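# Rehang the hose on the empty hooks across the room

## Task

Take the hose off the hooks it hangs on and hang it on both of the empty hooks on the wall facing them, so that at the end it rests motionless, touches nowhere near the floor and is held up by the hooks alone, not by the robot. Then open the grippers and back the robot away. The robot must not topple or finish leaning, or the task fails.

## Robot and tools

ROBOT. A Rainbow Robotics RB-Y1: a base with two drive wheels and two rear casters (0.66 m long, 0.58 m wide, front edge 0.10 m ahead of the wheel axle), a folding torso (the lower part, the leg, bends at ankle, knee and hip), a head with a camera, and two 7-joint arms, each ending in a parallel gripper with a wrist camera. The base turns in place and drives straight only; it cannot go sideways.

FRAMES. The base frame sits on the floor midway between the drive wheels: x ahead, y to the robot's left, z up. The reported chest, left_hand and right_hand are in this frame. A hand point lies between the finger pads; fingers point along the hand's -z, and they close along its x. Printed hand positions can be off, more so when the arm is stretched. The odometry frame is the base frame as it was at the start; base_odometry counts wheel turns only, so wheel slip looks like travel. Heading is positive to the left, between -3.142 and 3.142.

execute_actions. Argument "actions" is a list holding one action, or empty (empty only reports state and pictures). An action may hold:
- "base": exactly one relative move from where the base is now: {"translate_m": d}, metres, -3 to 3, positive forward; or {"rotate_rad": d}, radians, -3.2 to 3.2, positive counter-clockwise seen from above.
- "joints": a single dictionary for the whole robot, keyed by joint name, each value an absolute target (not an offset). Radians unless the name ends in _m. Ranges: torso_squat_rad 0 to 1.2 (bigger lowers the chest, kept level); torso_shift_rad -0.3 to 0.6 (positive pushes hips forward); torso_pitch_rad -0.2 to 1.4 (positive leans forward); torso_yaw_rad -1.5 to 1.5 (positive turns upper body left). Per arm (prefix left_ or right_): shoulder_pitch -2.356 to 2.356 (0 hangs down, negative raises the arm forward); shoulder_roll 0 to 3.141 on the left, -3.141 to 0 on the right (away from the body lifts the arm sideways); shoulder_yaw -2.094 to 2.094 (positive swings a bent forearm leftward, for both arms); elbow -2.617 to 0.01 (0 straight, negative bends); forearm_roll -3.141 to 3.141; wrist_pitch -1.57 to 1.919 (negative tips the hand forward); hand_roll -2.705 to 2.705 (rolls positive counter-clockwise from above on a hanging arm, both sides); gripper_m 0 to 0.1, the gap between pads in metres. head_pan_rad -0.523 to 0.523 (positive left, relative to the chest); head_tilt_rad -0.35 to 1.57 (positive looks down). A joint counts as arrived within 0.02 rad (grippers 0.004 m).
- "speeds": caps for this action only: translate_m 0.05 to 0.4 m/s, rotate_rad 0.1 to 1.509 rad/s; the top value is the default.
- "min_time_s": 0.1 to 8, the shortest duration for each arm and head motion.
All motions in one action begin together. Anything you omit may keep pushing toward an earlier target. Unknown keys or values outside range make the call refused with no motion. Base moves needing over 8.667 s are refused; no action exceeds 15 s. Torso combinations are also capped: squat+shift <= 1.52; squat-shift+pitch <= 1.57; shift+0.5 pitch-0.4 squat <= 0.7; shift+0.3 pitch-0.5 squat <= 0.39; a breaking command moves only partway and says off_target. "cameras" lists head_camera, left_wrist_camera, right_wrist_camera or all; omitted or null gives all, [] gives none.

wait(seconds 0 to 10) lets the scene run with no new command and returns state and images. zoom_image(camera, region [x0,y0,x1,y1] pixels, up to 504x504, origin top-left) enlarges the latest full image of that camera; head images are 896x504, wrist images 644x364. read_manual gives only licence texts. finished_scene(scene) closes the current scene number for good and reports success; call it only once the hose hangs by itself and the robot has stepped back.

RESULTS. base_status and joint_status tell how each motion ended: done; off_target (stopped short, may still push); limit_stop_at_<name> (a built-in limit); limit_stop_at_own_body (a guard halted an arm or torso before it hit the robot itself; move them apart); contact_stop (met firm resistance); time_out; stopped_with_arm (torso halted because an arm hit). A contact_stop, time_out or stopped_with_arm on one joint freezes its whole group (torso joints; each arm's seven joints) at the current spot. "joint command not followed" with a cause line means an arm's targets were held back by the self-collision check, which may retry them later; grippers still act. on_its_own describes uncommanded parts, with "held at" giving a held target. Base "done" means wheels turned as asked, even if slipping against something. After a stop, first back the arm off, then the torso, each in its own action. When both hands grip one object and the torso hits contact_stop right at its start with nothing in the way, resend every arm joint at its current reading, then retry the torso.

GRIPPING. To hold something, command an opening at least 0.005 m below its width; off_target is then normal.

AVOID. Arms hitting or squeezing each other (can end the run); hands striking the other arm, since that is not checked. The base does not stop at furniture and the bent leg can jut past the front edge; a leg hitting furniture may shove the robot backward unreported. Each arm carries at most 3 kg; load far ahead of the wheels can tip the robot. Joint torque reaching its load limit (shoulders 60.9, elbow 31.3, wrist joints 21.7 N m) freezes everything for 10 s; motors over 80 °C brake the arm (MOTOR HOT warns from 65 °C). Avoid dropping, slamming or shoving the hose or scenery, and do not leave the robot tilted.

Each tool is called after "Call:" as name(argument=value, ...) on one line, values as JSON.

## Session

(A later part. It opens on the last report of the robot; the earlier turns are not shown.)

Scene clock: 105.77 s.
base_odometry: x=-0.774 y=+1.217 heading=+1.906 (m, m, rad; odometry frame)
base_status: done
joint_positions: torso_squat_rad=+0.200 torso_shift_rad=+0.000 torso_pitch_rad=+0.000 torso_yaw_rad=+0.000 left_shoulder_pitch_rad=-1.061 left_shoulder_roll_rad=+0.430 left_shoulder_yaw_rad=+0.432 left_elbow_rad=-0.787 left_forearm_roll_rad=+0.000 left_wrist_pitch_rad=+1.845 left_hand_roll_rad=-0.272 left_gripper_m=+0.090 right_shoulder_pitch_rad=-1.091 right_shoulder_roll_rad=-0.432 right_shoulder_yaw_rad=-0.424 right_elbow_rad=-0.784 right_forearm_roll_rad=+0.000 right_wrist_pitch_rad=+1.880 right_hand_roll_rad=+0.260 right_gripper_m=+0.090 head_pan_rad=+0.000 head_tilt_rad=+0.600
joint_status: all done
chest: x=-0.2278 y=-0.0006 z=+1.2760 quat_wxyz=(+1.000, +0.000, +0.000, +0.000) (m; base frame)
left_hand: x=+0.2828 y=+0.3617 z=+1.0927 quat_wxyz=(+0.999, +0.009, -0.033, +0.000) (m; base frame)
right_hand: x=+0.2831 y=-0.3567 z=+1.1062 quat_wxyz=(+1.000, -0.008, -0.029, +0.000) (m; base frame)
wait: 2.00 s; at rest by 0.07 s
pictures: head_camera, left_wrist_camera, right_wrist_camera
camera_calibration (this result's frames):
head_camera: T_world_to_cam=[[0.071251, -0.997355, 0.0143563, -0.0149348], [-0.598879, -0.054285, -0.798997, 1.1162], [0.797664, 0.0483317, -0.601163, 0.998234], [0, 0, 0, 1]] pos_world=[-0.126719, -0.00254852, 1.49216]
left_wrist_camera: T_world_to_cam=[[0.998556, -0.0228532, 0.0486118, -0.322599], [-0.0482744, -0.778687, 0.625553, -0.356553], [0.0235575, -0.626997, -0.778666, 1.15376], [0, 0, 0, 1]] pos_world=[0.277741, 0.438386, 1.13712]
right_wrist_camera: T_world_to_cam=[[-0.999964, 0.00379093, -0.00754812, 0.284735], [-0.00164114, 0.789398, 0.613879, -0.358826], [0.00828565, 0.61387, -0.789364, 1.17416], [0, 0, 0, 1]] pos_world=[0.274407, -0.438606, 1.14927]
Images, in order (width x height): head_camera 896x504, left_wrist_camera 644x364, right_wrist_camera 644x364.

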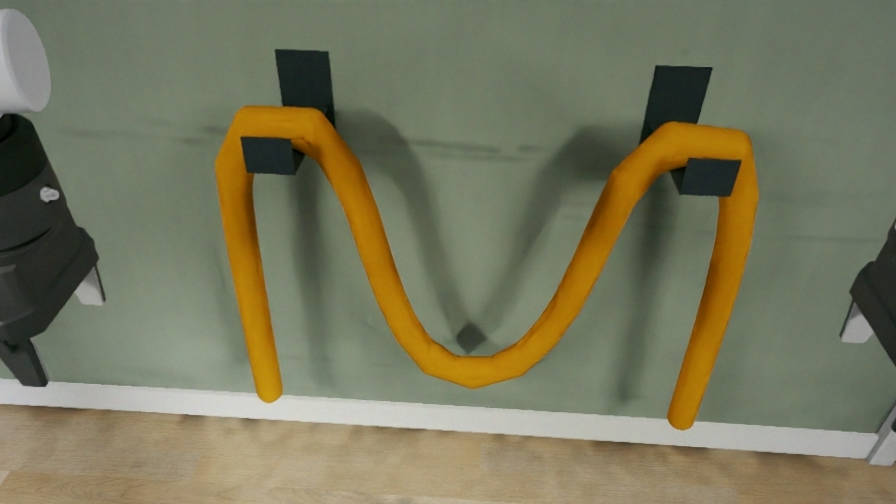

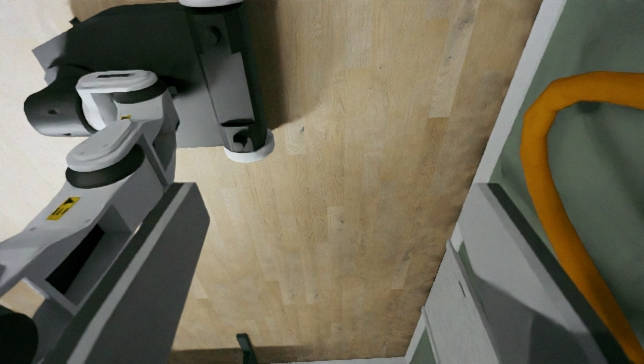

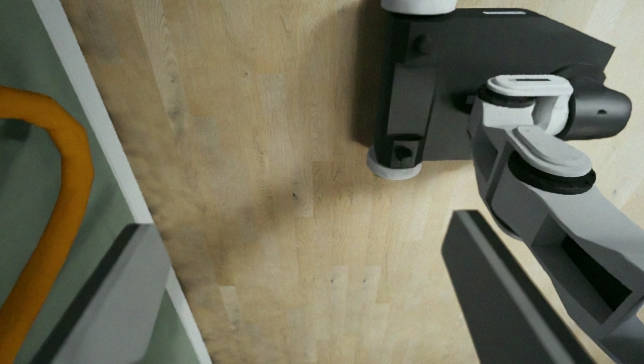

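Call:
wait(seconds=6)

Call:
wait(seconds=0.6)

Scene clock: 112.07 s.
base_odometry: x=-0.774 y=+1.217 heading=+1.906 (m, m, rad; odometry frame)
base_status: done
joint_positions: torso_squat_rad=+0.200 torso_shift_rad=+0.000 torso_pitch_rad=+0.000 torso_yaw_rad=+0.000 left_shoulder_pitch_rad=-1.061 left_shoulder_roll_rad=+0.430 left_shoulder_yaw_rad=+0.432 left_elbow_rad=-0.787 left_forearm_roll_rad=+0.000 left_wrist_pitch_rad=+1.845 left_hand_roll_rad=-0.272 left_gripper_m=+0.090 right_shoulder_pitch_rad=-1.091 right_shoulder_roll_rad=-0.432 right_shoulder_yaw_rad=-0.424 right_elbow_rad=-0.784 right_forearm_roll_rad=+0.000 right_wrist_pitch_rad=+1.880 right_hand_roll_rad=+0.260 right_gripper_m=+0.090 head_pan_rad=+0.000 head_tilt_rad=+0.600
joint_status: all done
chest: x=-0.2278 y=-0.0006 z=+1.2760 quat_wxyz=(+1.000, +0.000, +0.000, +0.000) (m; base frame)
left_hand: x=+0.2828 y=+0.3617 z=+1.0927 quat_wxyz=(+0.999, +0.009, -0.033, +0.000) (m; base frame)
right_hand: x=+0.2831 y=-0.3567 z=+1.1062 quat_wxyz=(+1.000, -0.008, -0.029, +0.000) (m; base frame)
wait: 6.00 s; at rest from the start
pictures: head_camera, left_wrist_camera, right_wrist_camera
camera_calibration (this result's frames):
head_camera: T_world_to_cam=[[0.0712508, -0.997355, 0.0143564, -0.0149349], [-0.598879, -0.0542849, -0.798997, 1.1162], [0.797663, 0.0483315, -0.601163, 0.998234], [0, 0, 0, 1]] pos_world=[-0.126719, -0.00254846, 1.49216]
left_wrist_camera: T_world_to_cam=[[0.998556, -0.0228532, 0.048612, -0.322599], [-0.0482745, -0.778687, 0.625553, -0.356553], [0.0235577, -0.626997, -0.778666, 1.15376], [0, 0, 0, 1]] pos_world=[0.277741, 0.438386, 1.13712]
right_wrist_camera: T_world_to_cam=[[-0.999964, 0.00379116, -0.00754815, 0.284735], [-0.00164097, 0.789398, 0.613879, -0.358826], [0.00828581, 0.613869, -0.789364, 1.17416], [0, 0, 0, 1]] pos_world=[0.274407, -0.438606, 1.14927]
Images, in order (width x height): head_camera 896x504, left_wrist_camera 644x364, right_wrist_camera 644x364.

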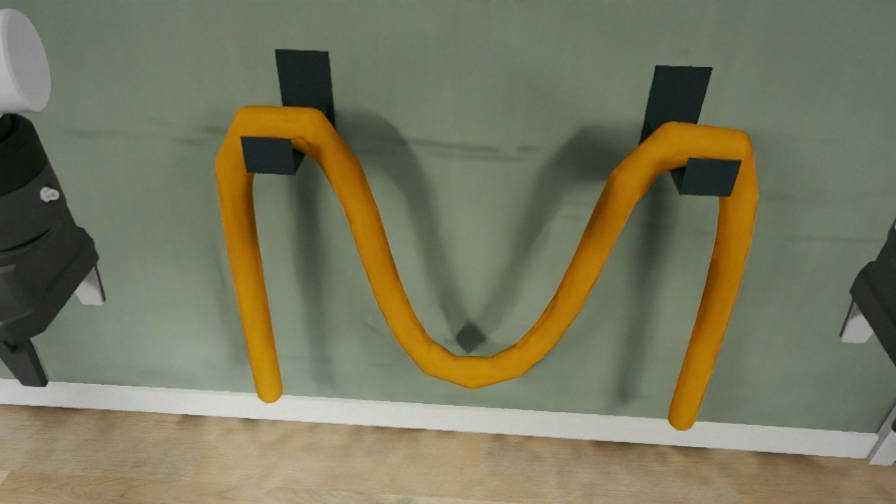

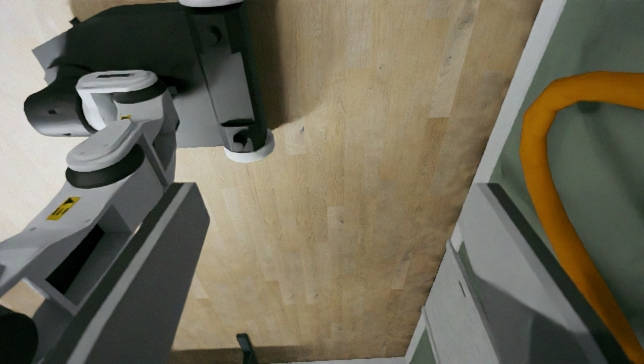

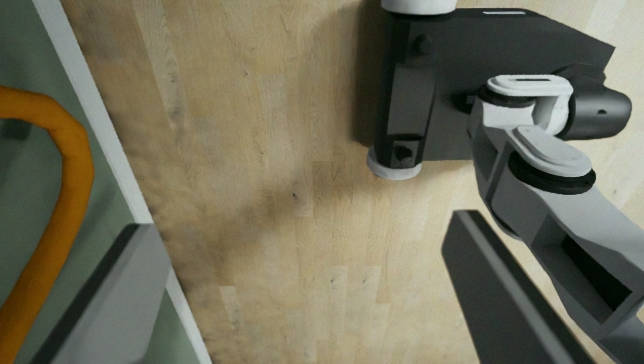

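Scene clock: 112.67 s.
base_odometry: x=-0.774 y=+1.217 heading=+1.906 (m, m, rad; odometry frame)
base_status: done
joint_positions: torso_squat_rad=+0.200 torso_shift_rad=+0.000 torso_pitch_rad=+0.000 torso_yaw_rad=+0.000 left_shoulder_pitch_rad=-1.061 left_shoulder_roll_rad=+0.430 left_shoulder_yaw_rad=+0.432 left_elbow_rad=-0.787 left_forearm_roll_rad=+0.000 left_wrist_pitch_rad=+1.845 left_hand_roll_rad=-0.272 left_gripper_m=+0.090 right_shoulder_pitch_rad=-1.091 right_shoulder_roll_rad=-0.432 right_shoulder_yaw_rad=-0.424 right_elbow_rad=-0.784 right_forearm_roll_rad=+0.000 right_wrist_pitch_rad=+1.880 right_hand_roll_rad=+0.260 right_gripper_m=+0.090 head_pan_rad=+0.000 head_tilt_rad=+0.600
joint_status: all done
chest: x=-0.2278 y=-0.0006 z=+1.2760 quat_wxyz=(+1.000, +0.000, +0.000, +0.000) (m; base frame)
left_hand: x=+0.2828 y=+0.3617 z=+1.0927 quat_wxyz=(+0.999, +0.009, -0.033, +0.000) (m; base frame)
right_hand: x=+0.2831 y=-0.3567 z=+1.1062 quat_wxyz=(+1.000, -0.008, -0.029, +0.000) (m; base frame)
wait: 0.60 s; at rest by 0.27 s
pictures: head_camera, left_wrist_camera, right_wrist_camera
camera_calibration (this result's frames):
head_camera: T_world_to_cam=[[0.0712509, -0.997355, 0.0143564, -0.0149349], [-0.598879, -0.0542849, -0.798997, 1.1162], [0.797663, 0.0483315, -0.601163, 0.998234], [0, 0, 0, 1]] pos_world=[-0.126719, -0.00254847, 1.49216]
left_wrist_camera: T_world_to_cam=[[0.998556, -0.0228532, 0.0486118, -0.322599], [-0.0482744, -0.778687, 0.625553, -0.356553], [0.0235575, -0.626997, -0.778666, 1.15376], [0, 0, 0, 1]] pos_world=[0.277741, 0.438386, 1.13712]
right_wrist_camera: T_world_to_cam=[[-0.999964, 0.00379113, -0.00754793, 0.284735], [-0.00164086, 0.789399, 0.613879, -0.358826], [0.00828562, 0.613869, -0.789364, 1.17416], [0, 0, 0, 1]] pos_world=[0.274407, -0.438606, 1.14927]
Images, in order (width x height): head_camera 896x504, left_wrist_camera 644x364, right_wrist_camera 644x364.

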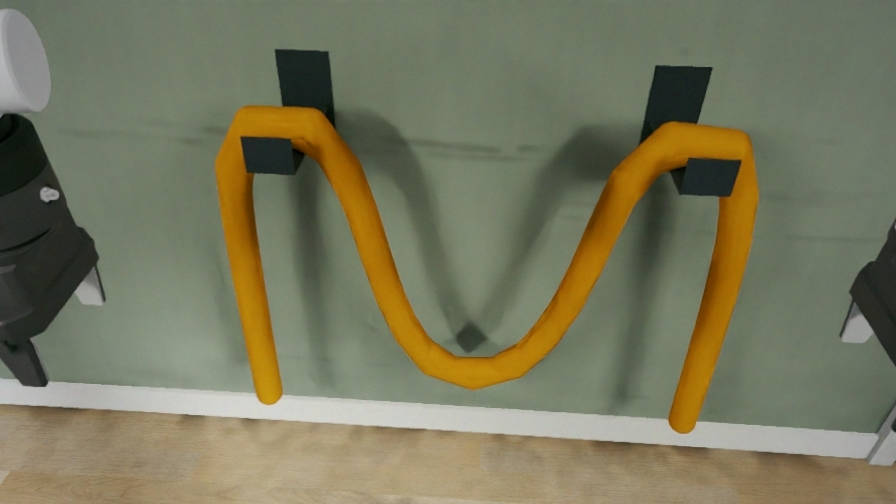

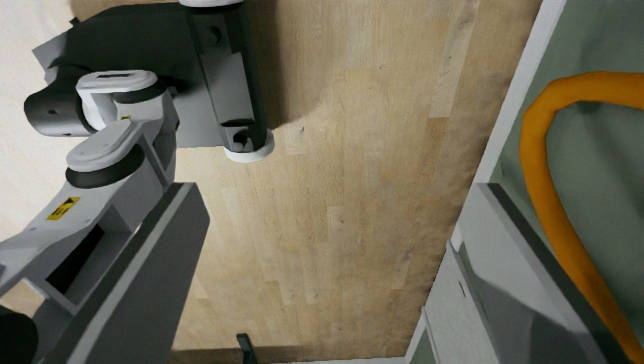

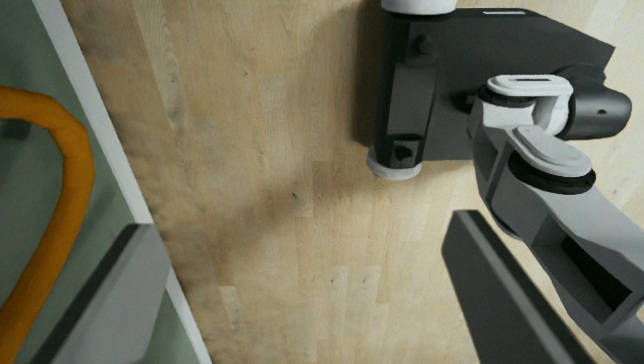

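Call:
execute_actions(actions=[{"joints": {"left_shoulder_pitch_rad": 0.0, "left_shoulder_roll_rad": 0.05, "left_shoulder_yaw_rad": 0.0, "left_elbow_rad": -0.2, "left_wrist_pitch_rad": 0.2, "right_shoulder_pitch_rad": 0.0, "right_shoulder_roll_rad": -0.05, "right_shoulder_yaw_rad": 0.0, "right_elbow_rad": -0.2, "right_wrist_pitch_rad": 0.2}}], cameras=[])

Call:
wait(seconds=10)

Call:
wait(seconds=10)

Call:
wait(seconds=0.6)

Scene clock: 115.13 s.
base_odometry: x=-0.774 y=+1.217 heading=+1.906 (m, m, rad; odometry frame)
base_status: not commanded
joint_positions: torso_squat_rad=+0.200 torso_shift_rad=+0.000 torso_pitch_rad=+0.000 torso_yaw_rad=+0.000 left_shoulder_pitch_rad=+0.000 left_shoulder_roll_rad=+0.050 left_shoulder_yaw_rad=+0.000 left_elbow_rad=-0.200 left_forearm_roll_rad=+0.000 left_wrist_pitch_rad=+0.200 left_hand_roll_rad=-0.272 left_gripper_m=+0.090 right_shoulder_pitch_rad=+0.000 right_shoulder_roll_rad=-0.050 right_shoulder_yaw_rad=+0.000 right_elbow_rad=-0.200 right_forearm_roll_rad=+0.000 right_wrist_pitch_rad=+0.200 right_hand_roll_rad=+0.260 right_gripper_m=+0.090 head_pan_rad=+0.000 head_tilt_rad=+0.600
joint_status: all done
chest: x=-0.2277 y=-0.0005 z=+1.2760 quat_wxyz=(+1.000, +0.000, +0.000, +0.000) (m; base frame)
left_hand: x=-0.1764 y=+0.2577 z=+0.5934 quat_wxyz=(+0.990, +0.025, +0.004, -0.135) (m; base frame)
right_hand: x=-0.1767 y=-0.2585 z=+0.5933 quat_wxyz=(+0.991, -0.025, +0.003, +0.129) (m; base frame)
pictures: none
No camera images: the call's "cameras" was empty. Leave "cameras" out to get every camera's image.

Scene clock: 125.13 s.
base_odometry: x=-0.774 y=+1.217 heading=+1.906 (m, m, rad; odometry frame)
base_status: not commanded
joint_positions: torso_squat_rad=+0.200 torso_shift_rad=+0.000 torso_pitch_rad=+0.000 torso_yaw_rad=+0.000 left_shoulder_pitch_rad=+0.000 left_shoulder_roll_rad=+0.050 left_shoulder_yaw_rad=+0.000 left_elbow_rad=-0.200 left_forearm_roll_rad=+0.000 left_wrist_pitch_rad=+0.200 left_hand_roll_rad=-0.272 left_gripper_m=+0.090 right_shoulder_pitch_rad=+0.000 right_shoulder_roll_rad=-0.050 right_shoulder_yaw_rad=+0.000 right_elbow_rad=-0.200 right_forearm_roll_rad=+0.000 right_wrist_pitch_rad=+0.200 right_hand_roll_rad=+0.260 right_gripper_m=+0.090 head_pan_rad=+0.000 head_tilt_rad=+0.600
joint_status: all done
chest: x=-0.2277 y=-0.0005 z=+1.2760 quat_wxyz=(+1.000, +0.000, +0.000, +0.000) (m; base frame)
left_hand: x=-0.1764 y=+0.2577 z=+0.5934 quat_wxyz=(+0.990, +0.025, +0.004, -0.135) (m; base frame)
right_hand: x=-0.1767 y=-0.2585 z=+0.5933 quat_wxyz=(+0.991, -0.025, +0.003, +0.129) (m; base frame)
wait: 10.00 s; at rest by 0.27 s
pictures: head_camera, left_wrist_camera, right_wrist_camera
camera_calibration (this result's frames):
head_camera: T_world_to_cam=[[0.071277, -0.997353, 0.0143757, -0.0149379], [-0.598967, -0.0543216, -0.798929, 1.11613], [0.797595, 0.0483347, -0.601254, 0.998288], [0, 0, 0, 1]] pos_world=[-0.126639, -0.0025203, 1.49215]
left_wrist_camera: T_world_to_cam=[[0.956933, -0.28849, -0.0324555, 0.267124], [-0.211133, -0.768316, 0.604246, -0.166121], [-0.199255, -0.571371, -0.796136, 0.66736], [0, 0, 0, 1]] pos_world=[-0.157718, 0.330739, 0.640357]
right_wrist_camera: T_world_to_cam=[[-0.966074, -0.250384, 0.0633158, -0.28102], [-0.166987, 0.792593, 0.586439, -0.134263], [-0.197018, 0.555971, -0.807515, 0.672324], [0, 0, 0, 1]] pos_world=[-0.161446, -0.33774, 0.639442]
Images, in order (width x height): head_camera 896x504, left_wrist_camera 644x364, right_wrist_camera 644x364.

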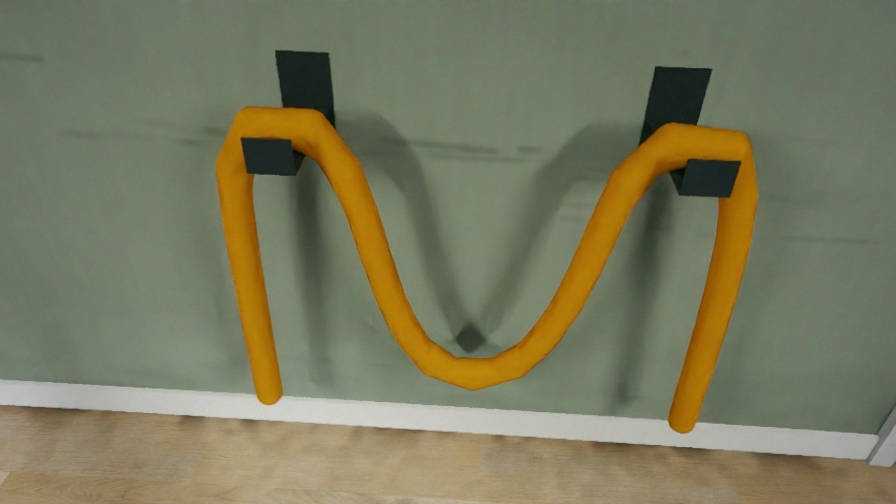

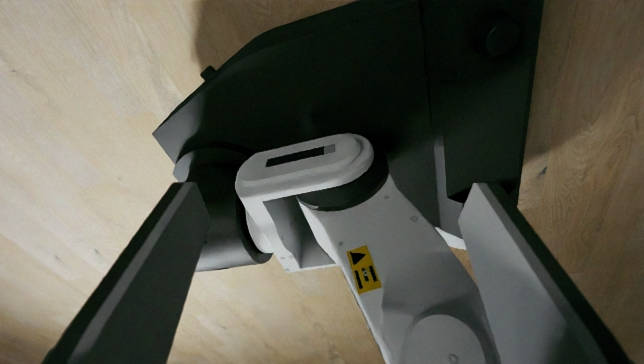

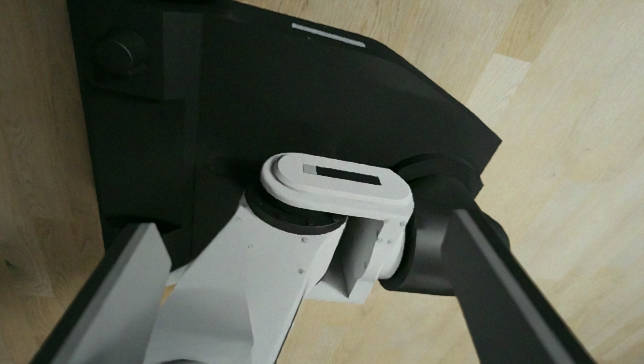

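Scene clock: 135.13 s.
base_odometry: x=-0.774 y=+1.217 heading=+1.906 (m, m, rad; odometry frame)
base_status: not commanded
joint_positions: torso_squat_rad=+0.200 torso_shift_rad=+0.000 torso_pitch_rad=+0.000 torso_yaw_rad=+0.000 left_shoulder_pitch_rad=+0.000 left_shoulder_roll_rad=+0.050 left_shoulder_yaw_rad=+0.000 left_elbow_rad=-0.200 left_forearm_roll_rad=+0.000 left_wrist_pitch_rad=+0.200 left_hand_roll_rad=-0.272 left_gripper_m=+0.090 right_shoulder_pitch_rad=+0.000 right_shoulder_roll_rad=-0.050 right_shoulder_yaw_rad=+0.000 right_elbow_rad=-0.200 right_forearm_roll_rad=+0.000 right_wrist_pitch_rad=+0.200 right_hand_roll_rad=+0.260 right_gripper_m=+0.090 head_pan_rad=+0.000 head_tilt_rad=+0.600
joint_status: all done
chest: x=-0.2277 y=-0.0005 z=+1.2760 quat_wxyz=(+1.000, +0.000, +0.000, +0.000) (m; base frame)
left_hand: x=-0.1764 y=+0.2577 z=+0.5934 quat_wxyz=(+0.990, +0.025, +0.004, -0.135) (m; base frame)
right_hand: x=-0.1767 y=-0.2585 z=+0.5933 quat_wxyz=(+0.991, -0.025, +0.003, +0.129) (m; base frame)
wait: 10.00 s; at rest by 0.27 s
pictures: head_camera, left_wrist_camera, right_wrist_camera
camera_calibration (this result's frames):
head_camera: T_world_to_cam=[[0.0712768, -0.997353, 0.0143758, -0.0149381], [-0.598967, -0.0543216, -0.798929, 1.11613], [0.797595, 0.0483345, -0.601254, 0.998288], [0, 0, 0, 1]] pos_world=[-0.126639, -0.00252025, 1.49215]
left_wrist_camera: T_world_to_cam=[[0.956933, -0.28849, -0.0324556, 0.267124], [-0.211133, -0.768316, 0.604247, -0.166121], [-0.199255, -0.571371, -0.796136, 0.66736], [0, 0, 0, 1]] pos_world=[-0.157718, 0.330739, 0.640357]
right_wrist_camera: T_world_to_cam=[[-0.966074, -0.250383, 0.0633159, -0.28102], [-0.166986, 0.792593, 0.586439, -0.134263], [-0.197018, 0.555971, -0.807515, 0.672325], [0, 0, 0, 1]] pos_world=[-0.161446, -0.33774, 0.639442]
Images, in order (width x height): head_camera 896x504, left_wrist_camera 644x364, right_wrist_camera 644x364.

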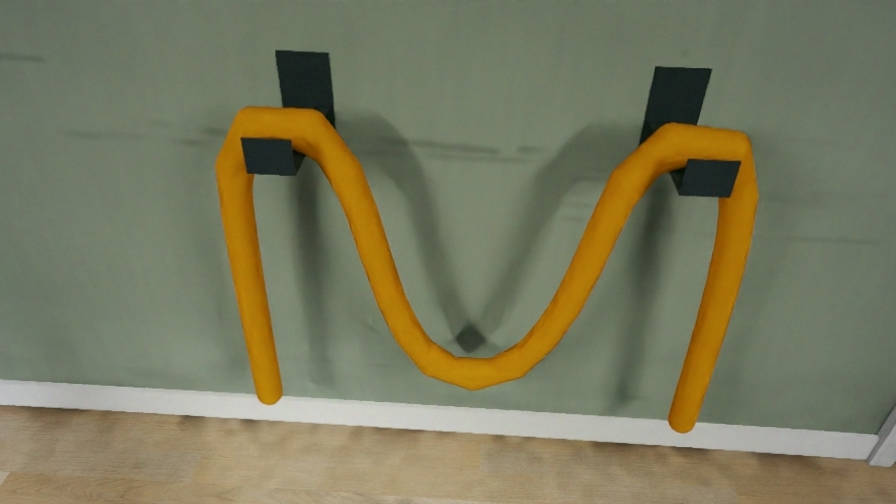

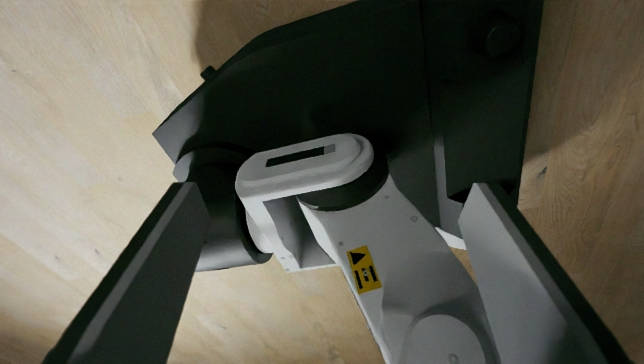

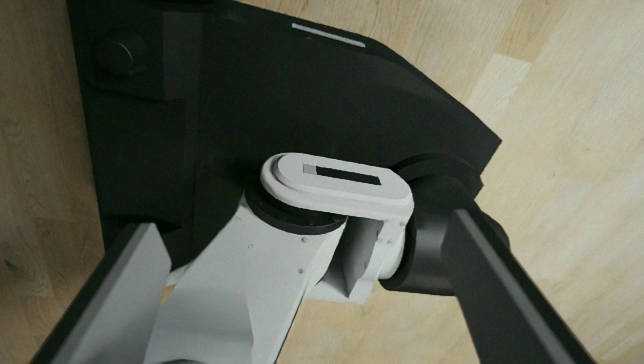

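Scene clock: 135.73 s.
base_odometry: x=-0.774 y=+1.217 heading=+1.906 (m, m, rad; odometry frame)
base_status: not commanded
joint_positions: torso_squat_rad=+0.200 torso_shift_rad=+0.000 torso_pitch_rad=+0.000 torso_yaw_rad=+0.000 left_shoulder_pitch_rad=+0.000 left_shoulder_roll_rad=+0.050 left_shoulder_yaw_rad=+0.000 left_elbow_rad=-0.200 left_forearm_roll_rad=+0.000 left_wrist_pitch_rad=+0.200 left_hand_roll_rad=-0.272 left_gripper_m=+0.090 right_shoulder_pitch_rad=+0.000 right_shoulder_roll_rad=-0.050 right_shoulder_yaw_rad=+0.000 right_elbow_rad=-0.200 right_forearm_roll_rad=+0.000 right_wrist_pitch_rad=+0.200 right_hand_roll_rad=+0.260 right_gripper_m=+0.090 head_pan_rad=+0.000 head_tilt_rad=+0.600
joint_status: all done
chest: x=-0.2277 y=-0.0005 z=+1.2760 quat_wxyz=(+1.000, +0.000, +0.000, +0.000) (m; base frame)
left_hand: x=-0.1764 y=+0.2577 z=+0.5934 quat_wxyz=(+0.990, +0.025, +0.004, -0.135) (m; base frame)
right_hand: x=-0.1767 y=-0.2585 z=+0.5933 quat_wxyz=(+0.991, -0.025, +0.003, +0.129) (m; base frame)
wait: 0.60 s; at rest by 0.27 s
pictures: head_camera, left_wrist_camera, right_wrist_camera
camera_calibration (this result's frames):
head_camera: T_world_to_cam=[[0.0712769, -0.997353, 0.0143758, -0.014938], [-0.598967, -0.0543216, -0.798929, 1.11613], [0.797595, 0.0483346, -0.601254, 0.998288], [0, 0, 0, 1]] pos_world=[-0.126639, -0.00252026, 1.49215]
left_wrist_camera: T_world_to_cam=[[0.956933, -0.28849, -0.0324555, 0.267124], [-0.211133, -0.768316, 0.604246, -0.166121], [-0.199255, -0.571371, -0.796136, 0.66736], [0, 0, 0, 1]] pos_world=[-0.157718, 0.330739, 0.640357]
right_wrist_camera: T_world_to_cam=[[-0.966074, -0.250384, 0.0633159, -0.281021], [-0.166987, 0.792593, 0.586439, -0.134263], [-0.197019, 0.555971, -0.807515, 0.672325], [0, 0, 0, 1]] pos_world=[-0.161446, -0.33774, 0.639442]
Images, in order (width x height): head_camera 896x504, left_wrist_camera 644x364, right_wrist_camera 644x364.

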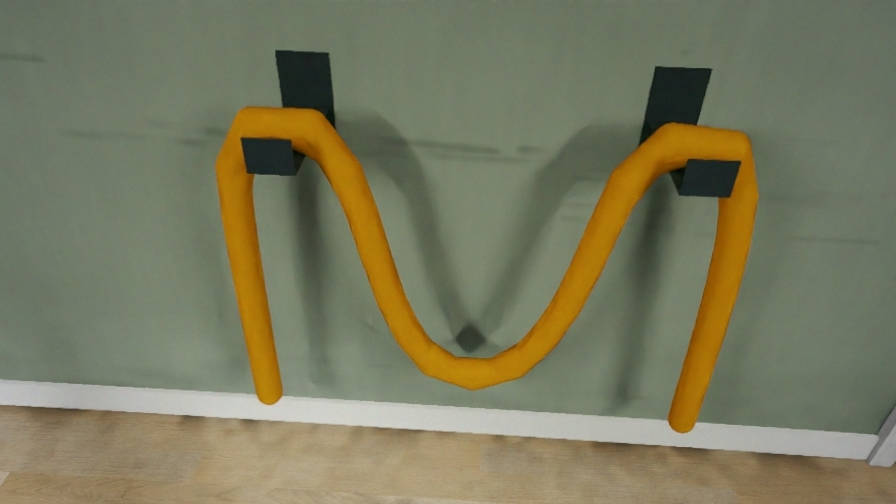

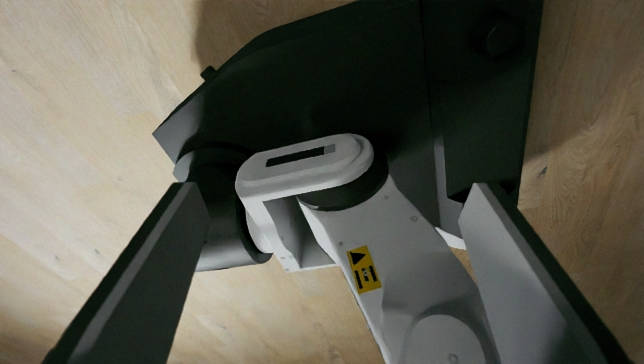

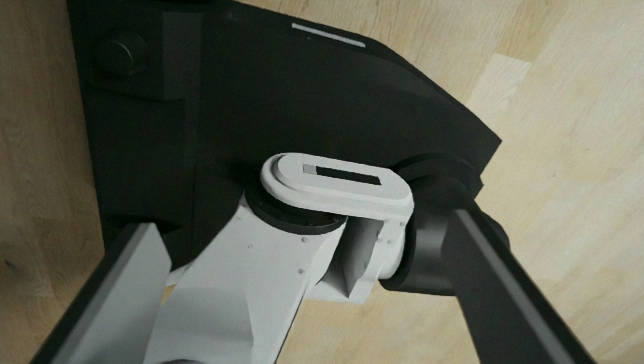

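The hose is still.

Call:
finished_scene(scene=1)

The scene is finished: the task was done.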